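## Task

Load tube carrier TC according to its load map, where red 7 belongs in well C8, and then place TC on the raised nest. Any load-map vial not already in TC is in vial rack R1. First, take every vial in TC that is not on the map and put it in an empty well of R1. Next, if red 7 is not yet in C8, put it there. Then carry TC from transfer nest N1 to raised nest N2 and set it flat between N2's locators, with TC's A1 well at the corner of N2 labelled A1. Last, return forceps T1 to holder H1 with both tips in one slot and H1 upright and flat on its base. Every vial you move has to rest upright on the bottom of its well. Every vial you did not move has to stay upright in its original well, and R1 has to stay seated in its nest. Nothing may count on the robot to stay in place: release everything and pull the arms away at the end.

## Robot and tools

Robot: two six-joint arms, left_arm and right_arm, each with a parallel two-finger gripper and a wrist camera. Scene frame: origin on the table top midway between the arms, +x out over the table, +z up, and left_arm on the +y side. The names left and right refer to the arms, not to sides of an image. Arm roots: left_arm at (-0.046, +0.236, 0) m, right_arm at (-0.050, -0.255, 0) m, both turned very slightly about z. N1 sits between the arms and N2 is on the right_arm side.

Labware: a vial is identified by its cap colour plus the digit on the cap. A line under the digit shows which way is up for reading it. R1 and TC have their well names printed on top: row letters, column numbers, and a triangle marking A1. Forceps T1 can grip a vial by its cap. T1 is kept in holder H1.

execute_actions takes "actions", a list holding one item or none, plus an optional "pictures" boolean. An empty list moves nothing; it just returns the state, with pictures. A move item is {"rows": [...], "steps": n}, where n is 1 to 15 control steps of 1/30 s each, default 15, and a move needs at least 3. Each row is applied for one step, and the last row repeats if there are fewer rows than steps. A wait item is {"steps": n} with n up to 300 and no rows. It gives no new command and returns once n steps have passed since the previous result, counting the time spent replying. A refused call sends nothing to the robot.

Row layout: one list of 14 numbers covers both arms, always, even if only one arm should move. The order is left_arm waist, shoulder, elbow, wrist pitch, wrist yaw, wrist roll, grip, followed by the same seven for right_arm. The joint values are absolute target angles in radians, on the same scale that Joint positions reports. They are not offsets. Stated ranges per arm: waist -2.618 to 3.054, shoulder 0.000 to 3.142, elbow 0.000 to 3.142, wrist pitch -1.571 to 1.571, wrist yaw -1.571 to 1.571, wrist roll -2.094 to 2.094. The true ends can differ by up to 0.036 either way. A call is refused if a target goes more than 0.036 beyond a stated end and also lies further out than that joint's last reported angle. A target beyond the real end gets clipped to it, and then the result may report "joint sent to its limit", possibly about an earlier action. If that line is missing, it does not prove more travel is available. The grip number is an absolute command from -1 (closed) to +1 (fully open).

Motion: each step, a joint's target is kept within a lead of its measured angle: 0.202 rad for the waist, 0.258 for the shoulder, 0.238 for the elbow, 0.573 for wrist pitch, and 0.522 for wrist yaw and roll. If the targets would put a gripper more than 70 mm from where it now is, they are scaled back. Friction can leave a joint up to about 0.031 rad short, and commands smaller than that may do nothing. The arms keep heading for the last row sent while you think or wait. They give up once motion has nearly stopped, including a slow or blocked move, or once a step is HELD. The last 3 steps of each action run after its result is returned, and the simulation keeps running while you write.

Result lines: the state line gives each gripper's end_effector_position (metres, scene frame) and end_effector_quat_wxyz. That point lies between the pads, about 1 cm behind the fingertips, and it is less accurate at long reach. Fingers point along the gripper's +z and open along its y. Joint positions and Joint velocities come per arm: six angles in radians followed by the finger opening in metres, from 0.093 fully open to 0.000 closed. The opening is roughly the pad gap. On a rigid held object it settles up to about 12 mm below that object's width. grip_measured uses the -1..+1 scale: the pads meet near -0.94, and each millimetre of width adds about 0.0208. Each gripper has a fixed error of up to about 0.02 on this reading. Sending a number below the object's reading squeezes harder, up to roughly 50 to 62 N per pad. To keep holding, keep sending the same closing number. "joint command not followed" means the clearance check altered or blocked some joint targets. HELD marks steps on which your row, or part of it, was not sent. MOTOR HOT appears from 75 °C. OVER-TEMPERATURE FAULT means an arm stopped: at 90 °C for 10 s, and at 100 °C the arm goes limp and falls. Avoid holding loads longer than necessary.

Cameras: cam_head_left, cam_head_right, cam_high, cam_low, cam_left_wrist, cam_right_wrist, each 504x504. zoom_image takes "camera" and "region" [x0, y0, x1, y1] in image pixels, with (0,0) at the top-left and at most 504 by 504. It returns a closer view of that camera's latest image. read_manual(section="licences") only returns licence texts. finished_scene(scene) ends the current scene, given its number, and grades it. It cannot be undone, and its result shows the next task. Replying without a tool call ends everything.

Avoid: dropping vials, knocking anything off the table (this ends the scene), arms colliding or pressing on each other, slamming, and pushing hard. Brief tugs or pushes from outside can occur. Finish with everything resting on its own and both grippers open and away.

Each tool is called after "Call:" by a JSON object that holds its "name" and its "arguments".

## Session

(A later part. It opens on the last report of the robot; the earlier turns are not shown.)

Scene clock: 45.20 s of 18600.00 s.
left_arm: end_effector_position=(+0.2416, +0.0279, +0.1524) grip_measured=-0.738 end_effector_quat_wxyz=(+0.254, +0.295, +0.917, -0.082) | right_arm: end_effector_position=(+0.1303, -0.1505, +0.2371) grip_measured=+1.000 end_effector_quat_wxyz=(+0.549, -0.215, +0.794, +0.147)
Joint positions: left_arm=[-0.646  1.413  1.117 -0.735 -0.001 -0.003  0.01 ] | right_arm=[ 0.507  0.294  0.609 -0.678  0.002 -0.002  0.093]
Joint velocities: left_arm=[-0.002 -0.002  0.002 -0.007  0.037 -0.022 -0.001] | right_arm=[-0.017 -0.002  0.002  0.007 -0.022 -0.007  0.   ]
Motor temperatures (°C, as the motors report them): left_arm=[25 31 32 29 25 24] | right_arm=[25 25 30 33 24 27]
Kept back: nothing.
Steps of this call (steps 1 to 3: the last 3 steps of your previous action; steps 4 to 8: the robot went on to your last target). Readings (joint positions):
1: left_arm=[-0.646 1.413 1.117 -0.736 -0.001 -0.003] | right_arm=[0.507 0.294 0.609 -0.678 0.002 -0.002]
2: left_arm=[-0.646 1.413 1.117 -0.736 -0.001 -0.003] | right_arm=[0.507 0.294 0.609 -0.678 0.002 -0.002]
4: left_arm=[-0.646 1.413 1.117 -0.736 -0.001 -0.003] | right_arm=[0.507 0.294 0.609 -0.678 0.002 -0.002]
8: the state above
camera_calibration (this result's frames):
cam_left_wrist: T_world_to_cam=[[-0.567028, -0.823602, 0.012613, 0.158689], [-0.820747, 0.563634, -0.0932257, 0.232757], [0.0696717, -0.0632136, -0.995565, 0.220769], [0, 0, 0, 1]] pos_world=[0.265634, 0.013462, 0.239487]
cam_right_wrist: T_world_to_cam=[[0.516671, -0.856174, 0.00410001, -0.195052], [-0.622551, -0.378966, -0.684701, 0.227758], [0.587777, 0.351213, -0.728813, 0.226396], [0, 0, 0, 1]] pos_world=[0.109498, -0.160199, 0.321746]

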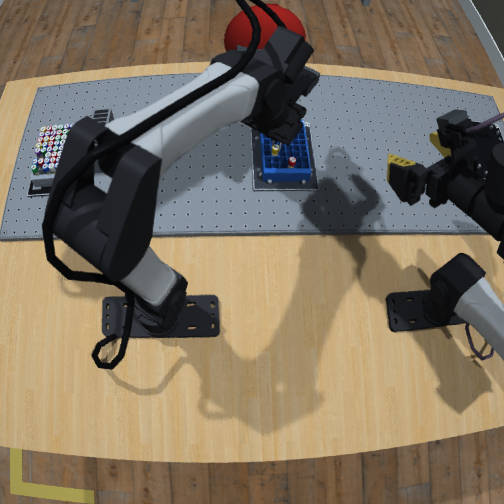

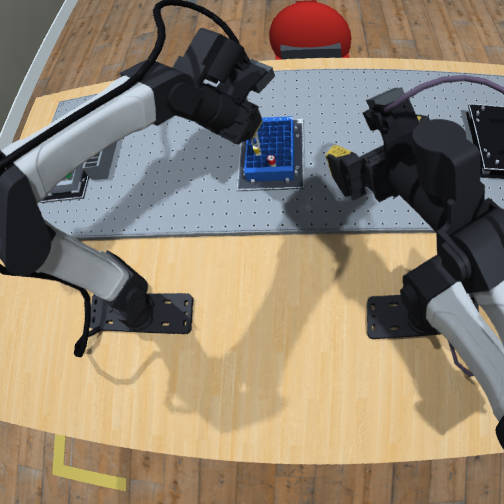

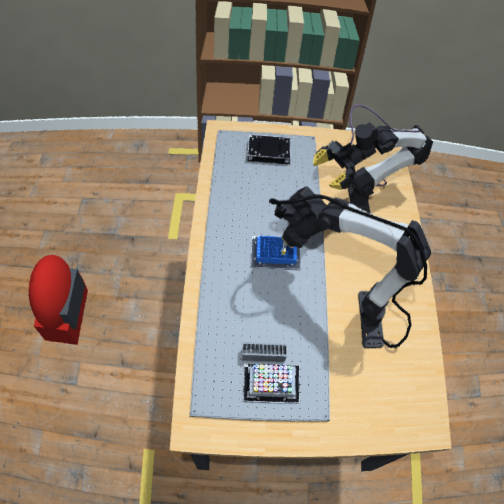

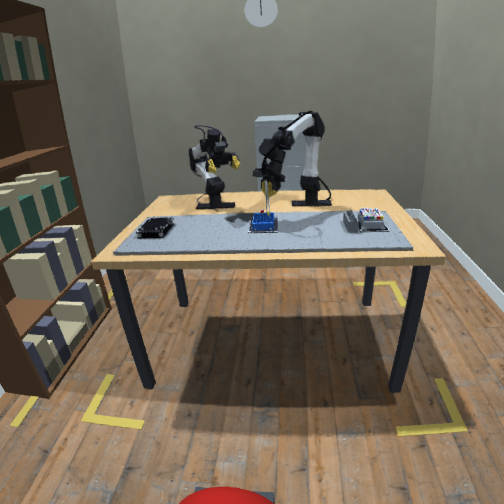

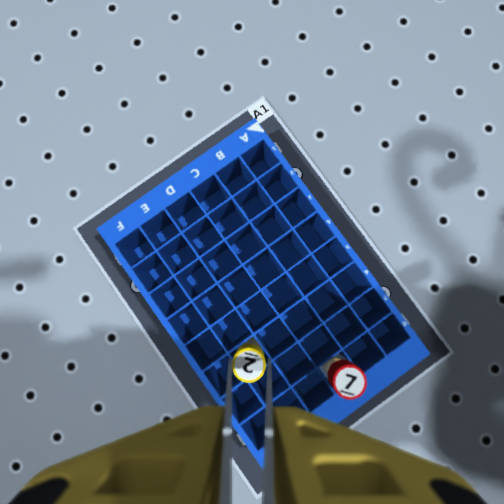

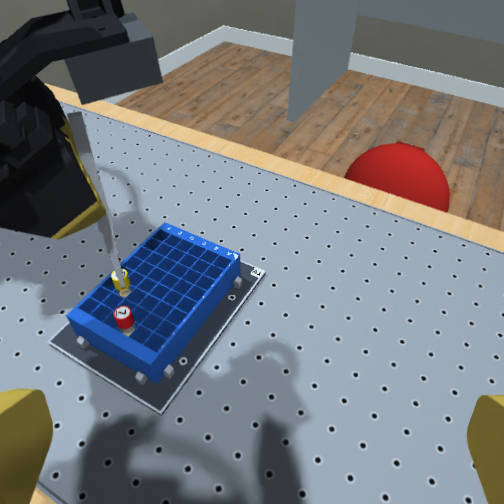

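Call:
{"name": "execute_actions", "arguments": {"actions": [{"rows":[[-0.647,1.43,1.11,-0.712,-0.005,-0.006,-0.78,0.5,0.3,0.6,-0.7,0,0,1],[-0.647,1.43,1.11,-0.712,-0.005,-0.006,-0.82,0.5,0.3,0.6,-0.7,0,0,1],[-0.647,1.43,1.11,-0.712,-0.005,-0.006,-0.86,0.5,0.3,0.6,-0.7,0,0,1]],"steps":12}]}}

Call:
{"name": "execute_actions", "arguments": {"actions": [{"rows":[[-0.647,1.43,1.139,-0.745,-0.005,-0.006,-0.86,0.5,0.3,0.6,-0.7,0,0,1],[-0.647,1.43,1.147,-0.755,-0.005,-0.006,-0.86,0.5,0.3,0.6,-0.7,0,0,1],[-0.647,1.43,1.155,-0.764,-0.005,-0.006,-0.86,0.5,0.3,0.6,-0.7,0,0,1],[-0.647,1.43,1.163,-0.772,-0.005,-0.006,-0.86,0.5,0.3,0.6,-0.7,0,0,1],[-0.647,1.43,1.171,-0.78,-0.005,-0.006,-0.86,0.5,0.3,0.6,-0.7,0,0,1],[-0.647,1.43,1.179,-0.788,-0.005,-0.006,-0.86,0.5,0.3,0.6,-0.7,0,0,1],[-0.647,1.43,1.187,-0.796,-0.005,-0.006,-0.86,0.5,0.3,0.6,-0.7,0,0,1],[-0.647,1.43,1.195,-0.804,-0.005,-0.006,-0.86,0.5,0.3,0.6,-0.7,0,0,1],[-0.647,1.43,1.203,-0.812,-0.005,-0.006,-0.86,0.5,0.3,0.6,-0.7,0,0,1],[-0.647,1.43,1.211,-0.82,-0.005,-0.006,-0.86,0.5,0.3,0.6,-0.7,0,0,1],[-0.647,1.43,1.219,-0.828,-0.005,-0.006,-0.86,0.5,0.3,0.6,-0.7,0,0,1],[-0.647,1.43,1.227,-0.836,-0.005,-0.006,-0.86,0.5,0.3,0.6,-0.7,0,0,1],[-0.647,1.43,1.235,-0.844,-0.005,-0.006,-0.86,0.5,0.3,0.6,-0.7,0,0,1],[-0.647,1.43,1.243,-0.852,-0.005,-0.006,-0.86,0.5,0.3,0.6,-0.7,0,0,1],[-0.647,1.43,1.251,-0.86,-0.005,-0.006,-0.86,0.5,0.3,0.6,-0.7,0,0,1]]}]}}

Call:
{"name": "execute_actions", "arguments": {"actions": [{"rows":[[-0.647,1.43,1.263,-0.872,-0.005,-0.006,-0.86,0.5,0.3,0.6,-0.7,0,0,1],[-0.647,1.43,1.275,-0.884,-0.005,-0.006,-0.86,0.5,0.3,0.6,-0.7,0,0,1],[-0.647,1.43,1.287,-0.896,-0.005,-0.006,-0.86,0.5,0.3,0.6,-0.7,0,0,1],[-0.647,1.43,1.299,-0.908,-0.005,-0.006,-0.86,0.5,0.3,0.6,-0.7,0,0,1],[-0.647,1.43,1.311,-0.92,-0.005,-0.006,-0.86,0.5,0.3,0.6,-0.7,0,0,1],[-0.647,1.43,1.323,-0.932,-0.005,-0.006,-0.86,0.5,0.3,0.6,-0.7,0,0,1],[-0.647,1.43,1.335,-0.944,-0.005,-0.006,-0.86,0.5,0.3,0.6,-0.7,0,0,1],[-0.647,1.43,1.347,-0.956,-0.005,-0.006,-0.86,0.5,0.3,0.6,-0.7,0,0,1],[-0.647,1.43,1.359,-0.968,-0.005,-0.006,-0.86,0.5,0.3,0.6,-0.7,0,0,1],[-0.647,1.43,1.371,-0.98,-0.005,-0.006,-0.86,0.5,0.3,0.6,-0.7,0,0,1],[-0.647,1.43,1.383,-0.992,-0.005,-0.006,-0.86,0.5,0.3,0.6,-0.7,0,0,1],[-0.647,1.43,1.395,-1.004,-0.005,-0.006,-0.86,0.5,0.3,0.6,-0.7,0,0,1]]}], "pictures": true}}

Scene clock: 46.43 s of 18600.00 s.
left_arm: end_effector_position=(+0.2417, +0.0278, +0.1524) grip_measured=-0.850 end_effector_quat_wxyz=(+0.254, +0.295, +0.917, -0.082) | right_arm: end_effector_position=(+0.1303, -0.1505, +0.2371) grip_measured=+1.000 end_effector_quat_wxyz=(+0.549, -0.215, +0.794, +0.147)
Joint positions: left_arm=[-0.646  1.413  1.117 -0.735 -0.001 -0.003  0.004] | right_arm=[ 0.507  0.294  0.609 -0.678  0.002 -0.002  0.093]
Joint velocities: left_arm=[-0.002  0.007 -0.002 -0.037  0.095  0.022  0.   ] | right_arm=[ 0.002  0.022  0.007 -0.037  0.051 -0.007  0.   ]
Motor temperatures (°C, as the motors report them): left_arm=[25 31 32 29 25 24] | right_arm=[25 25 30 33 24 27]
Steps of this call (steps 1 to 15: the robot went on to your last target; steps 16 to 28: nothing new was sent; steps 29 to 37: the first 9 steps of this action). Readings (joint positions):
29: left_arm=[-0.646 1.413 1.117 -0.735 -0.001 -0.003] | right_arm=[0.507 0.294 0.609 -0.678 0.002 -0.002]
30: left_arm=[-0.646 1.413 1.117 -0.735 -0.001 -0.003] | right_arm=[0.507 0.294 0.609 -0.678 0.002 -0.002]
32: left_arm=[-0.646 1.413 1.117 -0.735 -0.001 -0.003] | right_arm=[0.507 0.294 0.609 -0.678 0.002 -0.002]
36: left_arm=[-0.646 1.413 1.117 -0.735 -0.001 -0.003] | right_arm=[0.507 0.294 0.609 -0.678 0.002 -0.002]
37: the state above

Scene clock: 46.93 s of 18600.00 s.
left_arm: end_effector_position=(+0.2431, +0.0268, +0.1716) grip_measured=-0.850 end_effector_quat_wxyz=(+0.257, +0.295, +0.917, -0.083) | right_arm: end_effector_position=(+0.1303, -0.1505, +0.2371) grip_measured=+1.000 end_effector_quat_wxyz=(+0.549, -0.215, +0.794, +0.147)
Joint positions: left_arm=[-0.646  1.413  1.19  -0.8   -0.001 -0.003  0.004] | right_arm=[ 0.507  0.294  0.609 -0.678  0.002 -0.002  0.093]
Joint velocities: left_arm=[-0.012  0.007  0.217 -0.3    0.022 -0.007 -0.   ] | right_arm=[-0.002 -0.002  0.007  0.007 -0.037  0.066  0.   ]
Motor temperatures (°C, as the motors report them): left_arm=[25 31 32 29 25 24] | right_arm=[25 25 30 33 24 27]
Steps of this call (steps 1 to 3: the last 3 steps of your previous action; steps 4 to 15: the first 12 steps of this action). Readings (joint positions):
4: left_arm=[-0.646 1.413 1.117 -0.735 -0.001 -0.003] | right_arm=[0.507 0.294 0.609 -0.678 0.002 -0.002]
5: left_arm=[-0.646 1.413 1.117 -0.736 -0.001 -0.003] | right_arm=[0.507 0.294 0.609 -0.678 0.002 -0.002]
7: left_arm=[-0.646 1.413 1.124 -0.746 -0.001 -0.003] | right_arm=[0.507 0.294 0.609 -0.678 0.002 -0.002]
11: left_arm=[-0.646 1.413 1.157 -0.771 -0.001 -0.003] | right_arm=[0.507 0.294 0.609 -0.678 0.002 -0.002]
15: the state above

Scene clock: 47.43 s of 18600.00 s.
left_arm: end_effector_position=(+0.2430, +0.0269, +0.2147) grip_measured=-0.850 end_effector_quat_wxyz=(+0.266, +0.294, +0.914, -0.086) | right_arm: end_effector_position=(+0.1303, -0.1505, +0.2371) grip_measured=+1.000 end_effector_quat_wxyz=(+0.549, -0.215, +0.794, +0.147)
Joint positions: left_arm=[-0.646  1.413  1.352 -0.944 -0.001 -0.003  0.004] | right_arm=[ 0.507  0.294  0.609 -0.678  0.002 -0.002  0.093]
Joint velocities: left_arm=[-0.002  0.007  0.339 -0.418  0.081  0.007  0.   ] | right_arm=[-0.012  0.012  0.007 -0.022  0.051 -0.022  0.   ]
Motor temperatures (°C, as the motors report them): left_arm=[25 31 33 29 25 24] | right_arm=[25 25 30 33 24 27]
Steps of this call (steps 1 to 3: the last 3 steps of your previous action; steps 4 to 15: the first 12 steps of this action). Readings (joint positions):
4: left_arm=[-0.646 1.413 1.222 -0.832 -0.001 -0.003] | right_arm=[0.507 0.294 0.609 -0.678 0.002 -0.002]
5: left_arm=[-0.646 1.413 1.231 -0.842 -0.001 -0.003] | right_arm=[0.507 0.294 0.609 -0.678 0.002 -0.002]
7: left_arm=[-0.646 1.413 1.254 -0.861 -0.001 -0.003] | right_arm=[0.507 0.294 0.609 -0.678 0.002 -0.002]
11: left_arm=[-0.646 1.413 1.304 -0.900 -0.001 -0.003] | right_arm=[0.507 0.294 0.609 -0.678 0.002 -0.002]
15: the state above
camera_calibration (this result's frames):
cam_left_wrist: T_world_to_cam=[[-0.567299, -0.823406, 0.0131938, 0.157801], [-0.818515, 0.562023, -0.119011, 0.245267], [0.0905795, -0.0783145, -0.992805, 0.277397], [0, 0, 0, 1]] pos_world=[0.265148, 0.013813, 0.302508]
cam_right_wrist: T_world_to_cam=[[0.516671, -0.856174, 0.00410001, -0.195052], [-0.622551, -0.378966, -0.684701, 0.227758], [0.587777, 0.351213, -0.728813, 0.226396], [0, 0, 0, 1]] pos_world=[0.109498, -0.160199, 0.321746]

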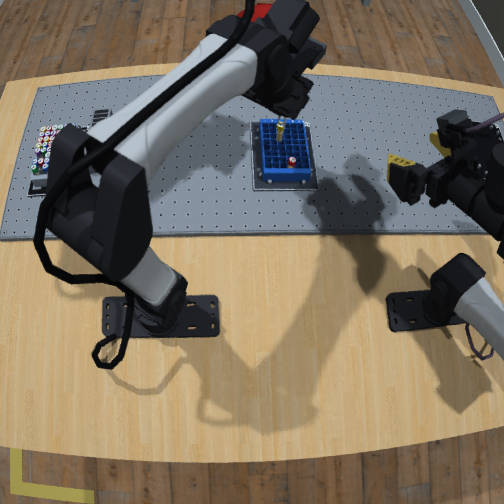

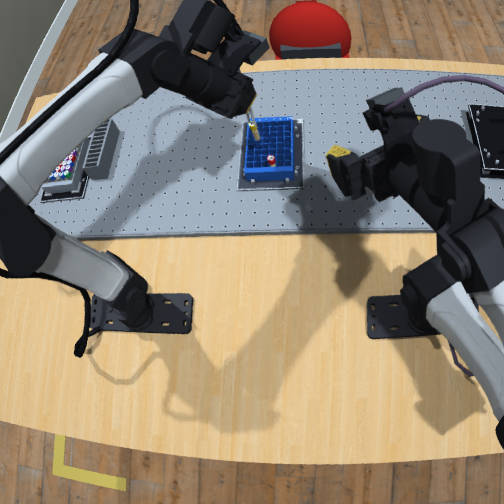

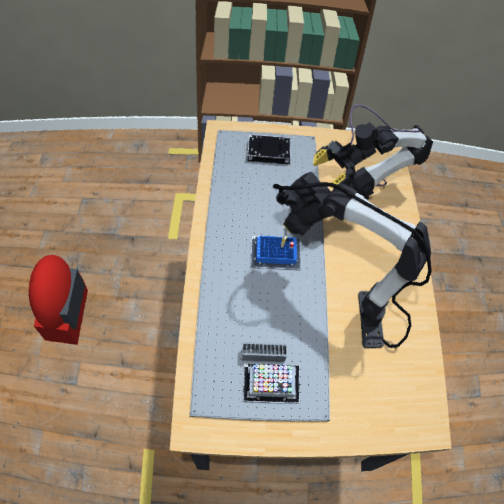

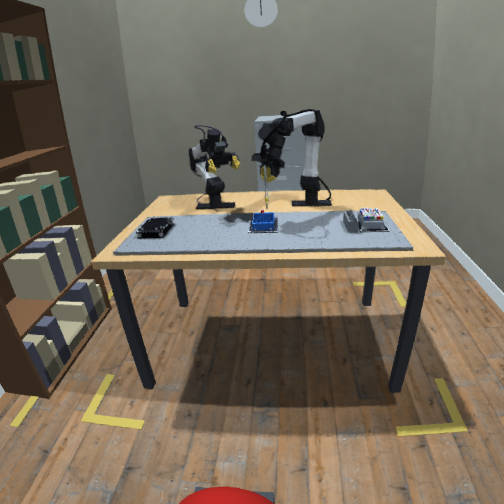

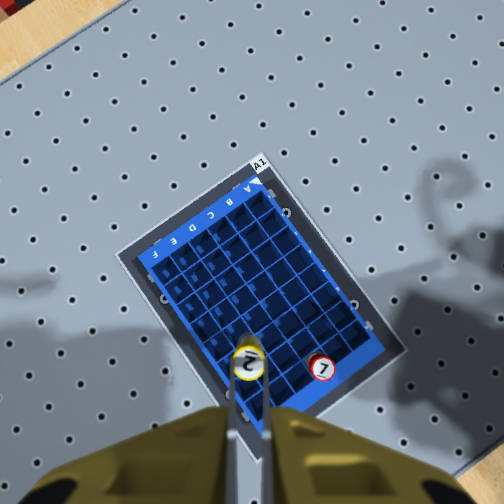

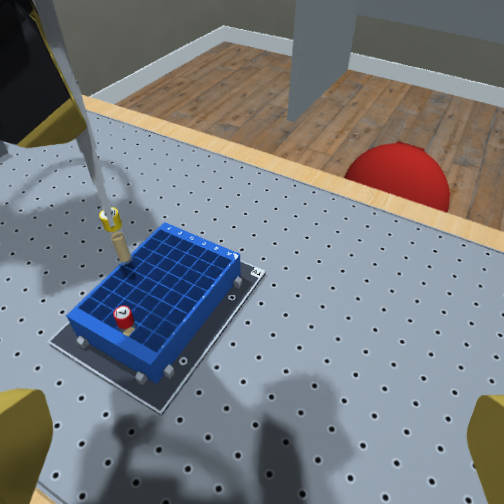

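Call:
{"name": "execute_actions", "arguments": {"actions": [{"rows":[[-0.62,1.43,1.4,-1.004,-0.005,-0.006,-0.86,0.5,0.3,0.6,-0.7,0,0,1],[-0.58,1.435,1.405,-1.004,-0.005,-0.006,-0.86,0.5,0.3,0.6,-0.7,0,0,1],[-0.53,1.44,1.41,-1.004,-0.005,-0.006,-0.86,0.5,0.3,0.6,-0.7,0,0,1],[-0.48,1.445,1.415,-1.004,-0.005,-0.006,-0.86,0.5,0.3,0.6,-0.7,0,0,1],[-0.43,1.45,1.42,-1.004,-0.005,-0.006,-0.86,0.5,0.3,0.6,-0.7,0,0,1],[-0.38,1.455,1.425,-1.004,-0.005,-0.006,-0.86,0.5,0.3,0.6,-0.7,0,0,1],[-0.33,1.46,1.43,-1.004,-0.005,-0.006,-0.86,0.5,0.3,0.6,-0.7,0,0,1],[-0.28,1.465,1.435,-1.004,-0.005,-0.006,-0.86,0.5,0.3,0.6,-0.7,0,0,1],[-0.23,1.47,1.44,-1.004,-0.005,-0.006,-0.86,0.5,0.3,0.6,-0.7,0,0,1],[-0.18,1.478,1.445,-1.004,-0.005,-0.006,-0.86,0.5,0.3,0.6,-0.7,0,0,1],[-0.13,1.478,1.445,-1.004,-0.005,-0.006,-0.86,0.5,0.3,0.6,-0.7,0,0,1],[-0.08,1.478,1.445,-1.004,-0.005,-0.006,-0.86,0.5,0.3,0.6,-0.7,0,0,1],[-0.03,1.478,1.445,-1.004,-0.005,-0.006,-0.86,0.5,0.3,0.6,-0.7,0,0,1],[0.02,1.478,1.445,-1.004,-0.005,-0.006,-0.86,0.5,0.3,0.6,-0.7,0,0,1],[0.07,1.478,1.445,-1.004,-0.005,-0.006,-0.86,0.5,0.3,0.6,-0.7,0,0,1]]}]}}

Call:
{"name": "execute_actions", "arguments": {"actions": [{"rows":[[0.12,1.478,1.445,-1.004,-0.005,-0.006,-0.86,0.5,0.3,0.6,-0.7,0,0,1],[0.17,1.478,1.445,-1.004,-0.005,-0.006,-0.86,0.5,0.3,0.6,-0.7,0,0,1],[0.22,1.478,1.445,-1.004,-0.005,-0.006,-0.86,0.5,0.3,0.6,-0.7,0,0,1],[0.27,1.478,1.445,-1.004,-0.005,-0.006,-0.86,0.5,0.3,0.6,-0.7,0,0,1],[0.32,1.478,1.445,-1.004,-0.005,-0.006,-0.86,0.5,0.3,0.6,-0.7,0,0,1],[0.37,1.478,1.445,-1.004,-0.005,-0.006,-0.86,0.5,0.3,0.6,-0.7,0,0,1],[0.42,1.478,1.445,-1.004,-0.005,-0.006,-0.86,0.5,0.3,0.6,-0.7,0,0,1],[0.47,1.478,1.445,-1.004,-0.005,-0.006,-0.86,0.5,0.3,0.6,-0.7,0,0,1],[0.52,1.478,1.445,-1.004,-0.005,-0.006,-0.86,0.5,0.3,0.6,-0.7,0,0,1],[0.57,1.478,1.445,-1.004,-0.005,-0.006,-0.86,0.5,0.3,0.6,-0.7,0,0,1],[0.62,1.478,1.445,-1.004,-0.005,-0.006,-0.86,0.5,0.3,0.6,-0.7,0,0,1],[0.66,1.478,1.445,-1.004,-0.005,-0.006,-0.86,0.5,0.3,0.6,-0.7,0,0,1],[0.69,1.478,1.445,-1.004,-0.005,-0.006,-0.86,0.5,0.3,0.6,-0.7,0,0,1],[0.705,1.478,1.445,-1.004,-0.005,-0.006,-0.86,0.5,0.3,0.6,-0.7,0,0,1],[0.714,1.478,1.445,-1.004,-0.005,-0.006,-0.86,0.5,0.3,0.6,-0.7,0,0,1]]}]}}

Call:
{"name": "execute_actions", "arguments": {"actions": [{"rows":[[0.714,1.478,1.445,-1.004,-0.005,-0.006,-0.86,0.5,0.3,0.6,-0.7,0,0,1],[0.714,1.478,1.445,-1.004,-0.005,-0.006,-0.86,0.5,0.3,0.6,-0.7,0,0,1],[0.714,1.478,1.445,-1.004,-0.005,-0.006,-0.86,0.5,0.3,0.6,-0.7,0,0,1],[0.714,1.478,1.41,-0.969,-0.005,-0.006,-0.86,0.5,0.3,0.6,-0.7,0,0,1],[0.714,1.478,1.404,-0.963,-0.005,-0.006,-0.86,0.5,0.3,0.6,-0.7,0,0,1],[0.714,1.478,1.398,-0.957,-0.005,-0.006,-0.86,0.5,0.3,0.6,-0.7,0,0,1],[0.714,1.478,1.392,-0.951,-0.005,-0.006,-0.86,0.5,0.3,0.6,-0.7,0,0,1],[0.714,1.478,1.386,-0.945,-0.005,-0.006,-0.86,0.5,0.3,0.6,-0.7,0,0,1],[0.714,1.478,1.38,-0.939,-0.005,-0.006,-0.86,0.5,0.3,0.6,-0.7,0,0,1],[0.714,1.478,1.374,-0.933,-0.005,-0.006,-0.86,0.5,0.3,0.6,-0.7,0,0,1]]}]}}

Call:
{"name": "execute_actions", "arguments": {"actions": [{"steps":8}], "pictures": true}}

Call:
{"name": "zoom_image", "arguments": {"camera": "cam_left_wrist", "region": [150, 220, 350, 420]}}

Scene clock: 48.57 s of 18600.00 s.
left_arm: end_effector_position=(+0.3111, +0.1799, +0.2166) grip_measured=-0.850 end_effector_quat_wxyz=(+0.262, +0.073, +0.962, -0.021) | right_arm: end_effector_position=(+0.1303, -0.1506, +0.2370) grip_measured=+1.000 end_effector_quat_wxyz=(+0.549, -0.215, +0.794, +0.147)
Joint positions: left_arm=[-0.175  1.463  1.42  -0.997  0.    -0.003  0.004] | right_arm=[ 0.507  0.294  0.609 -0.678  0.002 -0.002  0.093]
Joint velocities: left_arm=[ 1.404  0.115  0.012 -0.022 -0.007 -0.037 -0.   ] | right_arm=[ 0.002  0.002 -0.017 -0.007 -0.051  0.007  0.   ]
Motor temperatures (°C, as the motors report them): left_arm=[25 30 33 29 25 24] | right_arm=[25 25 30 33 24 27]
Steps of this call (steps 1 to 3: the last 3 steps of your previous action; steps 4 to 22: the robot went on to your last target; steps 23 to 34: the first 12 steps of this action). Readings (joint positions):
23: left_arm=[-0.644 1.413 1.375 -0.994 -0.001 -0.003] | right_arm=[0.507 0.294 0.609 -0.678 0.002 -0.002]
24: left_arm=[-0.637 1.413 1.375 -0.994 0.001 -0.003] | right_arm=[0.507 0.294 0.609 -0.678 0.002 -0.002]
26: left_arm=[-0.585 1.417 1.382 -0.997 0.006 -0.003] | right_arm=[0.507 0.294 0.609 -0.678 0.002 -0.002]
30: left_arm=[-0.382 1.440 1.405 -0.997 0.005 -0.003] | right_arm=[0.507 0.294 0.609 -0.678 0.002 -0.002]
34: the state above

Scene clock: 49.07 s of 18600.00 s.
left_arm: end_effector_position=(+0.2535, +0.4389, +0.2153) grip_measured=-0.850 end_effector_quat_wxyz=(+0.249, -0.284, +0.923, +0.078) | right_arm: end_effector_position=(+0.1303, -0.1506, +0.2370) grip_measured=+1.000 end_effector_quat_wxyz=(+0.549, -0.215, +0.794, +0.147)
Joint positions: left_arm=[ 0.574  1.467  1.421 -0.997 -0.004 -0.003  0.004] | right_arm=[ 0.507  0.294  0.609 -0.678  0.002 -0.002  0.093]
Joint velocities: left_arm=[ 1.375  0.012 -0.002  0.022 -0.037 -0.007 -0.   ] | right_arm=[-0.017  0.007  0.002 -0.007 -0.037 -0.066  0.   ]
Motor temperatures (°C, as the motors report them): left_arm=[25 30 33 29 25 24] | right_arm=[25 25 30 33 24 27]
Steps of this call (steps 1 to 3: the last 3 steps of your previous action; steps 4 to 15: the first 12 steps of this action). Readings (joint positions):
4: left_arm=[0.024 1.467 1.421 -0.997 -0.001 -0.003] | right_arm=[0.507 0.294 0.609 -0.678 0.002 -0.002]
5: left_arm=[0.075 1.467 1.421 -0.997 -0.002 -0.003] | right_arm=[0.507 0.294 0.609 -0.678 0.002 -0.002]
7: left_arm=[0.175 1.467 1.421 -0.997 -0.002 -0.003] | right_arm=[0.507 0.294 0.609 -0.678 0.002 -0.002]
11: left_arm=[0.375 1.467 1.421 -0.997 -0.003 -0.003] | right_arm=[0.507 0.294 0.609 -0.678 0.002 -0.002]
15: the state above

Scene clock: 49.57 s of 18600.00 s.
left_arm: end_effector_position=(+0.2217, +0.4807, +0.2073) grip_measured=-0.850 end_effector_quat_wxyz=(+0.240, -0.350, +0.900, +0.098) | right_arm: end_effector_position=(+0.1303, -0.1506, +0.2370) grip_measured=+1.000 end_effector_quat_wxyz=(+0.549, -0.215, +0.794, +0.147)
Joint positions: left_arm=[ 0.715  1.467  1.39  -0.968 -0.011 -0.003  0.004] | right_arm=[ 0.507  0.294  0.609 -0.678  0.002 -0.002  0.093]
Joint velocities: left_arm=[ 0.002  0.002 -0.115  0.066  0.007  0.037 -0.001] | right_arm=[-0.017  0.002  0.027  0.051  0.037 -0.022  0.   ]
Motor temperatures (°C, as the motors report them): left_arm=[25 30 33 29 25 24] | right_arm=[25 25 30 33 24 27]
Steps of this call (steps 1 to 3: the last 3 steps of your previous action; steps 4 to 15: the first 12 steps of this action). Readings (joint positions):
4: left_arm=[0.705 1.467 1.421 -0.997 -0.011 -0.003] | right_arm=[0.507 0.294 0.609 -0.678 0.002 -0.002]
5: left_arm=[0.714 1.467 1.421 -0.997 -0.013 -0.003] | right_arm=[0.507 0.294 0.609 -0.678 0.002 -0.002]
7: left_arm=[0.715 1.467 1.421 -0.997 -0.012 -0.003] | right_arm=[0.507 0.294 0.609 -0.678 0.002 -0.002]
11: left_arm=[0.715 1.467 1.413 -0.983 -0.011 -0.003] | right_arm=[0.507 0.294 0.609 -0.678 0.002 -0.002]
15: the state above

Scene clock: 49.83 s of 18600.00 s.
left_arm: end_effector_position=(+0.2227, +0.4816, +0.2071) grip_measured=-0.850 end_effector_quat_wxyz=(+0.243, -0.350, +0.899, +0.099) | right_arm: end_effector_position=(+0.1303, -0.1506, +0.2370) grip_measured=+1.000 end_effector_quat_wxyz=(+0.549, -0.215, +0.794, +0.147)
Joint positions: left_arm=[ 0.715  1.467  1.386 -0.959 -0.011 -0.003  0.004] | right_arm=[ 0.507  0.294  0.609 -0.678  0.002 -0.002  0.093]
Joint velocities: left_arm=[ 0.027  0.002  0.022  0.007  0.037 -0.051 -0.   ] | right_arm=[ 0.007 -0.012  0.007  0.037  0.066 -0.007  0.   ]
Motor temperatures (°C, as the motors report them): left_arm=[25 30 33 29 25 24] | right_arm=[25 25 30 33 24 27]
Kept back: nothing.
Steps of this call (steps 1 to 3: the last 3 steps of your previous action; steps 4 to 8: the robot went on to your last target). Readings (joint positions):
1: left_arm=[0.715 1.467 1.387 -0.967 -0.011 -0.003] | right_arm=[0.507 0.294 0.609 -0.678 0.002 -0.002]
2: left_arm=[0.715 1.467 1.386 -0.967 -0.011 -0.003] | right_arm=[0.507 0.294 0.609 -0.678 0.002 -0.002]
4: left_arm=[0.715 1.467 1.386 -0.964 -0.011 -0.003] | right_arm=[0.507 0.294 0.609 -0.678 0.002 -0.002]
8: the state above
camera_calibration (this result's frames):
cam_left_wrist: T_world_to_cam=[[0.691677, -0.722197, 0.00372141, 0.193618], [-0.719412, -0.689444, -0.0843374, 0.545679], [0.063474, 0.055657, -0.99643, 0.249493], [0, 0, 0, 1]] pos_world=[0.242811, 0.502159, 0.293903]
cam_right_wrist: T_world_to_cam=[[0.516673, -0.856173, 0.00409442, -0.19505], [-0.622776, -0.379098, -0.684423, 0.227618], [0.587537, 0.351073, -0.729074, 0.226427], [0, 0, 0, 1]] pos_world=[0.109498, -0.1602, 0.321668]

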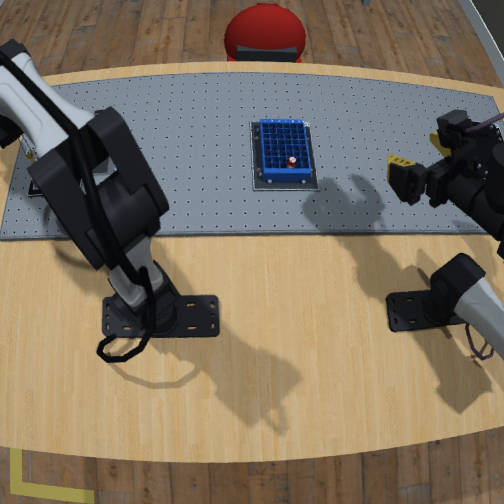

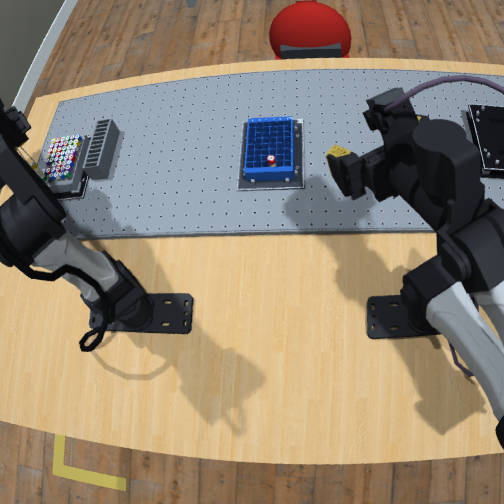

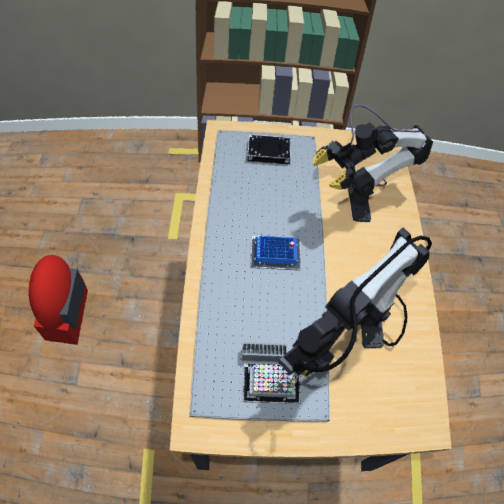

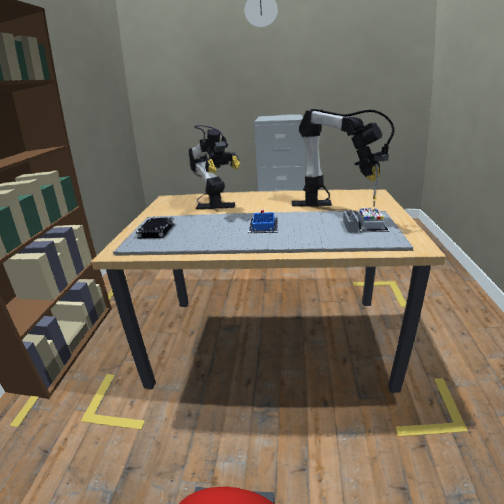

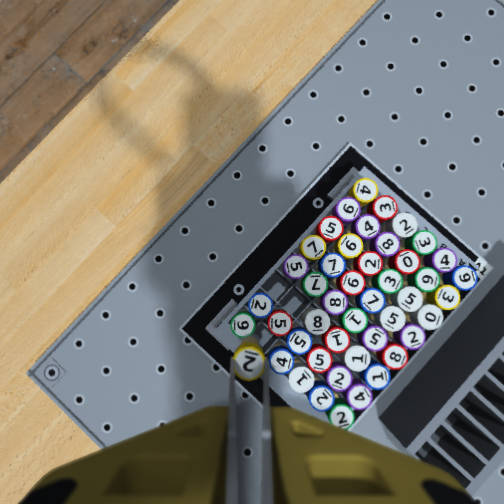

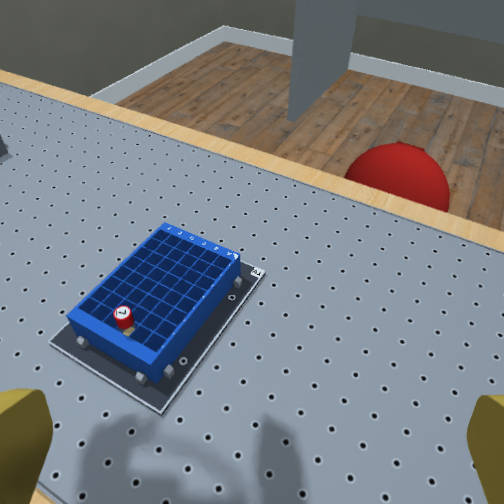

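Region (150, 220, 350, 420) of cam_left_wrist's 504x504 image, scaled by 2.520, with more detail than that image has.

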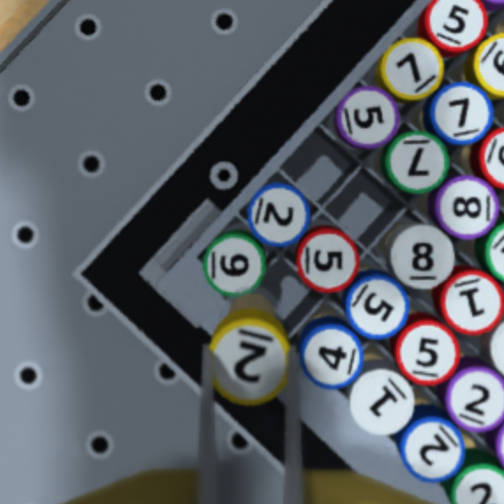

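Call:
{"name": "execute_actions", "arguments": {"actions": [{"rows":[[0.70,1.478,1.374,-0.933,-0.005,-0.006,-0.86,0.5,0.3,0.6,-0.7,0,0,1],[0.695,1.478,1.374,-0.933,-0.005,-0.006,-0.86,0.5,0.3,0.6,-0.7,0,0,1],[0.69,1.478,1.374,-0.933,-0.005,-0.006,-0.86,0.5,0.3,0.6,-0.7,0,0,1],[0.685,1.478,1.374,-0.93,-0.005,-0.006,-0.86,0.5,0.3,0.6,-0.7,0,0,1]]}], "pictures": true}}

Call:
{"name": "zoom_image", "arguments": {"camera": "cam_left_wrist", "region": [150, 220, 350, 420]}}

Scene clock: 50.40 s of 18600.00 s.
left_arm: end_effector_position=(+0.2281, +0.4771, +0.2077) grip_measured=-0.850 end_effector_quat_wxyz=(+0.246, -0.341, +0.902, +0.098) | right_arm: end_effector_position=(+0.1303, -0.1506, +0.2370) grip_measured=+1.000 end_effector_quat_wxyz=(+0.549, -0.215, +0.794, +0.147)
Joint positions: left_arm=[ 0.696  1.467  1.386 -0.954 -0.011 -0.003  0.004] | right_arm=[ 0.507  0.294  0.609 -0.678  0.002 -0.002  0.093]
Joint velocities: left_arm=[-0.017 -0.017 -0.002 -0.007  0.037  0.007 -0.   ] | right_arm=[-0.002 -0.002 -0.012  0.007 -0.037  0.037  0.   ]
Motor temperatures (°C, as the motors report them): left_arm=[25 30 33 29 25 24] | right_arm=[25 25 30 33 24 27]
Steps of this call (steps 1 to 5: the robot went on to your last target; steps 6 to 17: the first 12 steps of this action). Readings (joint positions):
6: left_arm=[0.715 1.467 1.386 -0.957 -0.011 -0.003] | right_arm=[0.507 0.294 0.609 -0.678 0.002 -0.002]
7: left_arm=[0.714 1.467 1.386 -0.957 -0.011 -0.003] | right_arm=[0.507 0.294 0.609 -0.678 0.002 -0.002]
9: left_arm=[0.708 1.467 1.386 -0.956 -0.011 -0.003] | right_arm=[0.507 0.294 0.609 -0.678 0.002 -0.002]
13: left_arm=[0.696 1.467 1.386 -0.955 -0.011 -0.003] | right_arm=[0.507 0.294 0.609 -0.678 0.002 -0.002]
17: the state above
camera_calibration (this result's frames):
cam_left_wrist: T_world_to_cam=[[0.677763, -0.73527, 0.00386129, 0.196], [-0.732106, -0.675315, -0.0892759, 0.543714], [0.0682495, 0.057681, -0.995999, 0.247864], [0, 0, 0, 1]] pos_world=[0.248298, 0.496994, 0.294656]
cam_right_wrist: T_world_to_cam=[[0.516673, -0.856173, 0.00409442, -0.19505], [-0.622776, -0.379098, -0.684423, 0.227618], [0.587537, 0.351073, -0.729074, 0.226427], [0, 0, 0, 1]] pos_world=[0.109498, -0.1602, 0.321668]

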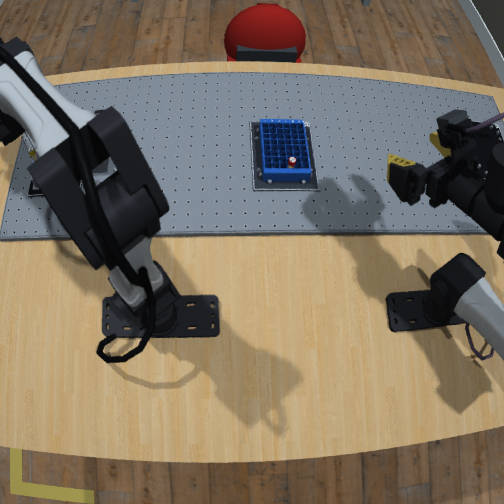

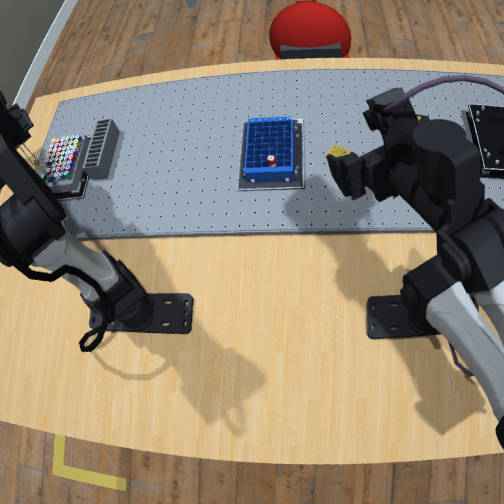

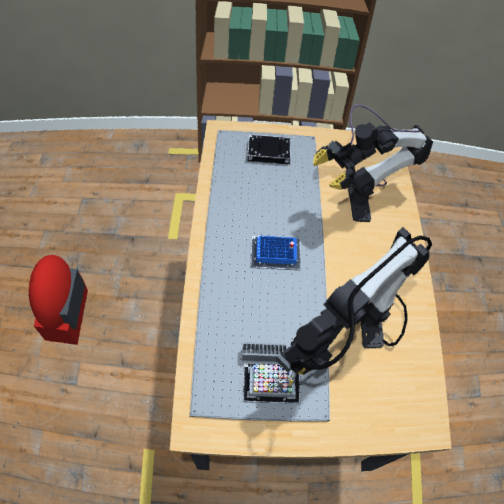

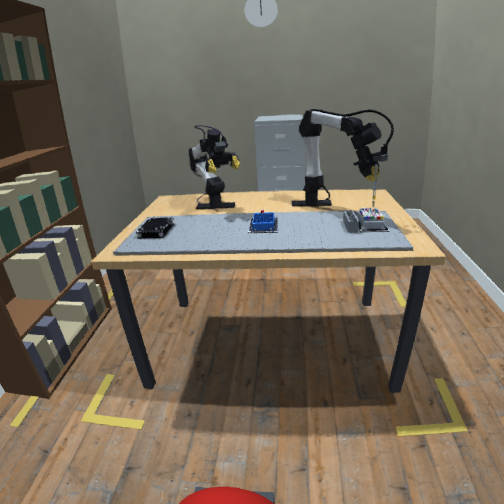

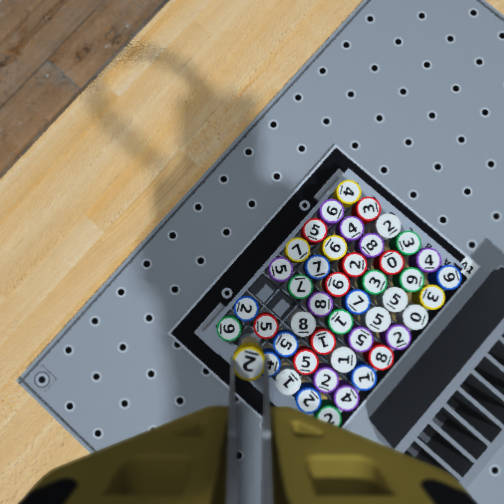

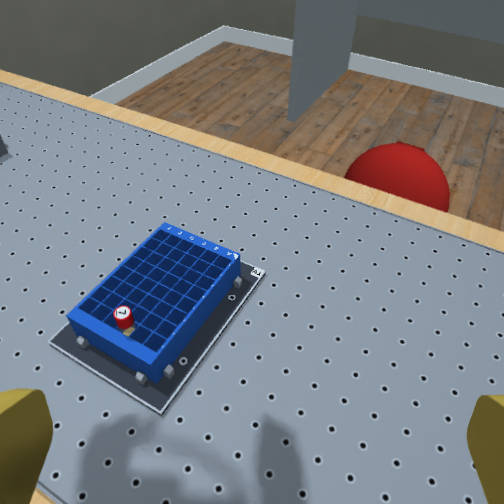

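Region (150, 220, 350, 420) of cam_left_wrist's 504x504 image, scaled by 2.520, with more detail than that image has.

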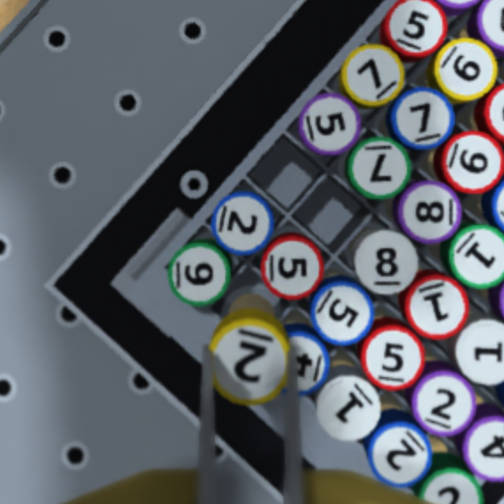

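Call:
{"name": "execute_actions", "arguments": {"actions": [{"rows":[[0.685,1.478,1.368,-0.925,-0.005,-0.006,-0.86,0.5,0.3,0.6,-0.7,0,0,1],[0.685,1.478,1.362,-0.92,-0.005,-0.006,-0.86,0.5,0.3,0.6,-0.7,0,0,1],[0.685,1.478,1.356,-0.915,-0.005,-0.006,-0.86,0.5,0.3,0.6,-0.7,0,0,1],[0.685,1.478,1.35,-0.909,-0.005,-0.006,-0.86,0.5,0.3,0.6,-0.7,0,0,1],[0.685,1.478,1.344,-0.904,-0.005,-0.006,-0.86,0.5,0.3,0.6,-0.7,0,0,1],[0.685,1.478,1.338,-0.899,-0.005,-0.006,-0.86,0.5,0.3,0.6,-0.7,0,0,1],[0.685,1.478,1.332,-0.893,-0.005,-0.006,-0.86,0.5,0.3,0.6,-0.7,0,0,1],[0.685,1.478,1.326,-0.888,-0.005,-0.006,-0.86,0.5,0.3,0.6,-0.7,0,0,1],[0.685,1.478,1.32,-0.882,-0.005,-0.006,-0.86,0.5,0.3,0.6,-0.7,0,0,1],[0.685,1.478,1.314,-0.877,-0.005,-0.006,-0.86,0.5,0.3,0.6,-0.7,0,0,1],[0.685,1.478,1.308,-0.871,-0.005,-0.006,-0.86,0.5,0.3,0.6,-0.7,0,0,1],[0.685,1.478,1.302,-0.865,-0.005,-0.006,-0.86,0.5,0.3,0.6,-0.7,0,0,1],[0.685,1.478,1.296,-0.859,-0.005,-0.006,-0.86,0.5,0.3,0.6,-0.7,0,0,1],[0.685,1.478,1.29,-0.853,-0.005,-0.006,-0.86,0.5,0.3,0.6,-0.7,0,0,1]]}]}}

Call:
{"name": "execute_actions", "arguments": {"actions": [{"steps":12}], "pictures": true}}

Call:
{"name": "zoom_image", "arguments": {"camera": "cam_left_wrist", "region": [150, 220, 350, 420]}}

Scene clock: 51.17 s of 18600.00 s.
left_arm: end_effector_position=(+0.2270, +0.4761, +0.1907) grip_measured=-0.850 end_effector_quat_wxyz=(+0.239, -0.342, +0.904, +0.095) | right_arm: end_effector_position=(+0.1303, -0.1506, +0.2370) grip_measured=+1.000 end_effector_quat_wxyz=(+0.549, -0.215, +0.794, +0.147)
Joint positions: left_arm=[ 0.696  1.467  1.326 -0.91  -0.011 -0.003  0.004] | right_arm=[ 0.507  0.294  0.609 -0.678  0.002 -0.002  0.093]
Joint velocities: left_arm=[ 0.007 -0.017 -0.168  0.168 -0.037  0.022  0.001] | right_arm=[ 0.002  0.002 -0.002  0.022 -0.081  0.037  0.   ]
Motor temperatures (°C, as the motors report them): left_arm=[25 30 33 29 25 24] | right_arm=[25 25 30 33 24 27]
Steps of this call (steps 1 to 3: the last 3 steps of your previous action; steps 4 to 11: the robot went on to your last target; steps 12 to 23: the first 12 steps of this action). Readings (joint positions):
12: left_arm=[0.696 1.467 1.386 -0.953 -0.011 -0.003] | right_arm=[0.507 0.294 0.609 -0.678 0.002 -0.002]
13: left_arm=[0.696 1.467 1.385 -0.951 -0.011 -0.003] | right_arm=[0.507 0.294 0.609 -0.678 0.002 -0.002]
15: left_arm=[0.696 1.467 1.377 -0.943 -0.011 -0.003] | right_arm=[0.507 0.294 0.609 -0.678 0.002 -0.002]
19: left_arm=[0.696 1.467 1.351 -0.929 -0.011 -0.003] | right_arm=[0.507 0.294 0.609 -0.678 0.002 -0.002]
23: the state above

Scene clock: 51.57 s of 18600.00 s.
left_arm: end_effector_position=(+0.2288, +0.4776, +0.1860) grip_measured=-0.850 end_effector_quat_wxyz=(+0.243, -0.341, +0.903, +0.096) | right_arm: end_effector_position=(+0.1303, -0.1506, +0.2370) grip_measured=+1.000 end_effector_quat_wxyz=(+0.549, -0.215, +0.794, +0.147)
Joint positions: left_arm=[ 0.696  1.467  1.303 -0.879 -0.011 -0.003  0.004] | right_arm=[ 0.507  0.294  0.609 -0.678  0.002 -0.002  0.093]
Joint velocities: left_arm=[-0.007 -0.012  0.007 -0.037 -0.037  0.081  0.   ] | right_arm=[-0.002  0.007 -0.002 -0.022  0.007  0.022  0.   ]
Motor temperatures (°C, as the motors report them): left_arm=[25 30 33 29 25 24] | right_arm=[25 25 30 33 24 27]
Kept back: nothing.
Steps of this call (steps 1 to 3: the last 3 steps of your previous action; steps 4 to 12: the robot went on to your last target). Readings (joint positions):
1: left_arm=[0.696 1.467 1.321 -0.905 -0.011 -0.003] | right_arm=[0.507 0.294 0.609 -0.678 0.002 -0.002]
2: left_arm=[0.696 1.467 1.314 -0.899 -0.011 -0.003] | right_arm=[0.507 0.294 0.609 -0.678 0.002 -0.002]
4: left_arm=[0.696 1.467 1.306 -0.891 -0.011 -0.003] | right_arm=[0.507 0.294 0.609 -0.678 0.002 -0.002]
8: left_arm=[0.696 1.467 1.303 -0.883 -0.011 -0.003] | right_arm=[0.507 0.294 0.609 -0.678 0.002 -0.002]
12: the state above
camera_calibration (this result's frames):
cam_left_wrist: T_world_to_cam=[[0.677785, -0.735252, 0.00364605, 0.196086], [-0.732598, -0.675743, -0.0816774, 0.541539], [0.0625172, 0.0526886, -0.996652, 0.230023], [0, 0, 0, 1]] pos_world=[0.249446, 0.497994, 0.27277]
cam_right_wrist: T_world_to_cam=[[0.516673, -0.856173, 0.00409442, -0.19505], [-0.622776, -0.379098, -0.684423, 0.227618], [0.587537, 0.351073, -0.729074, 0.226427], [0, 0, 0, 1]] pos_world=[0.109498, -0.1602, 0.321668]

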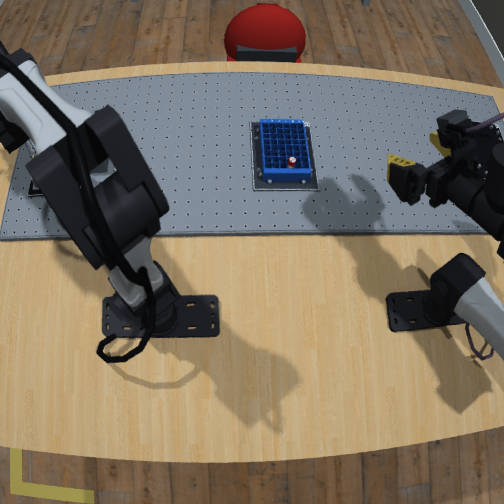

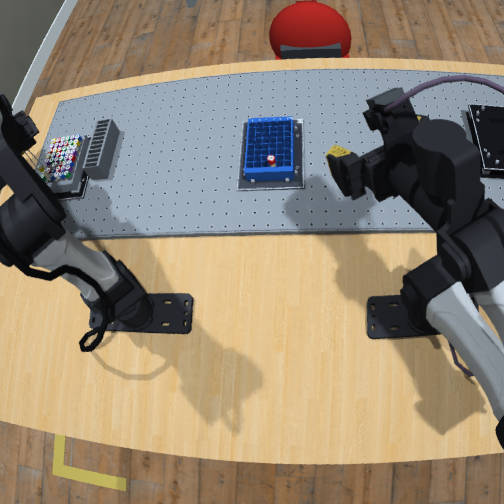

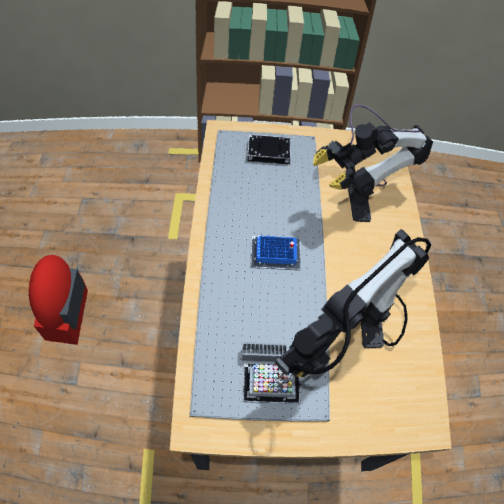

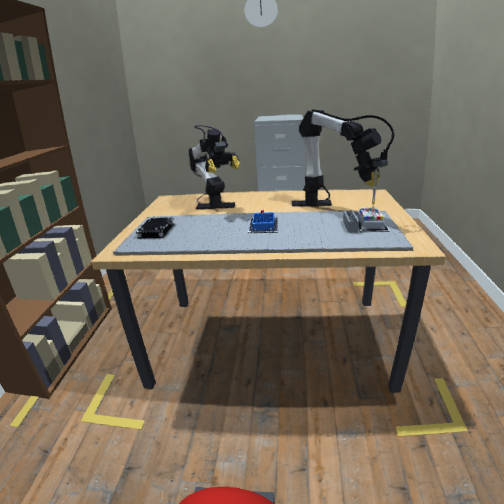

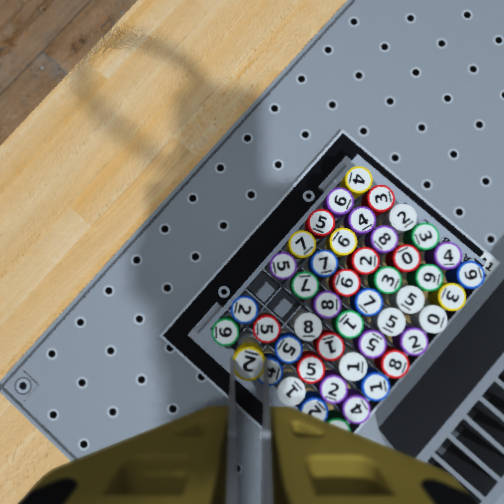

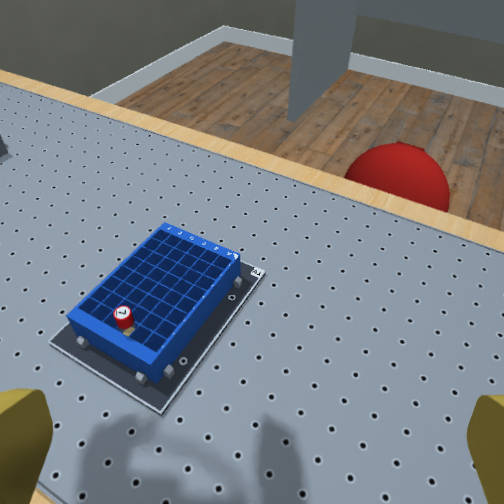

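Region (150, 220, 350, 420) of cam_left_wrist's 504x504 image, scaled by 2.520, with more detail than that image has.

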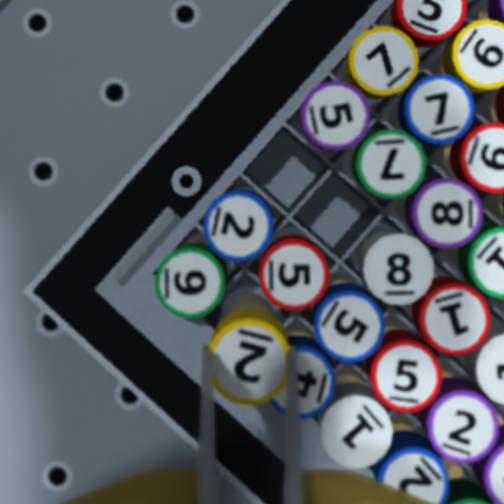

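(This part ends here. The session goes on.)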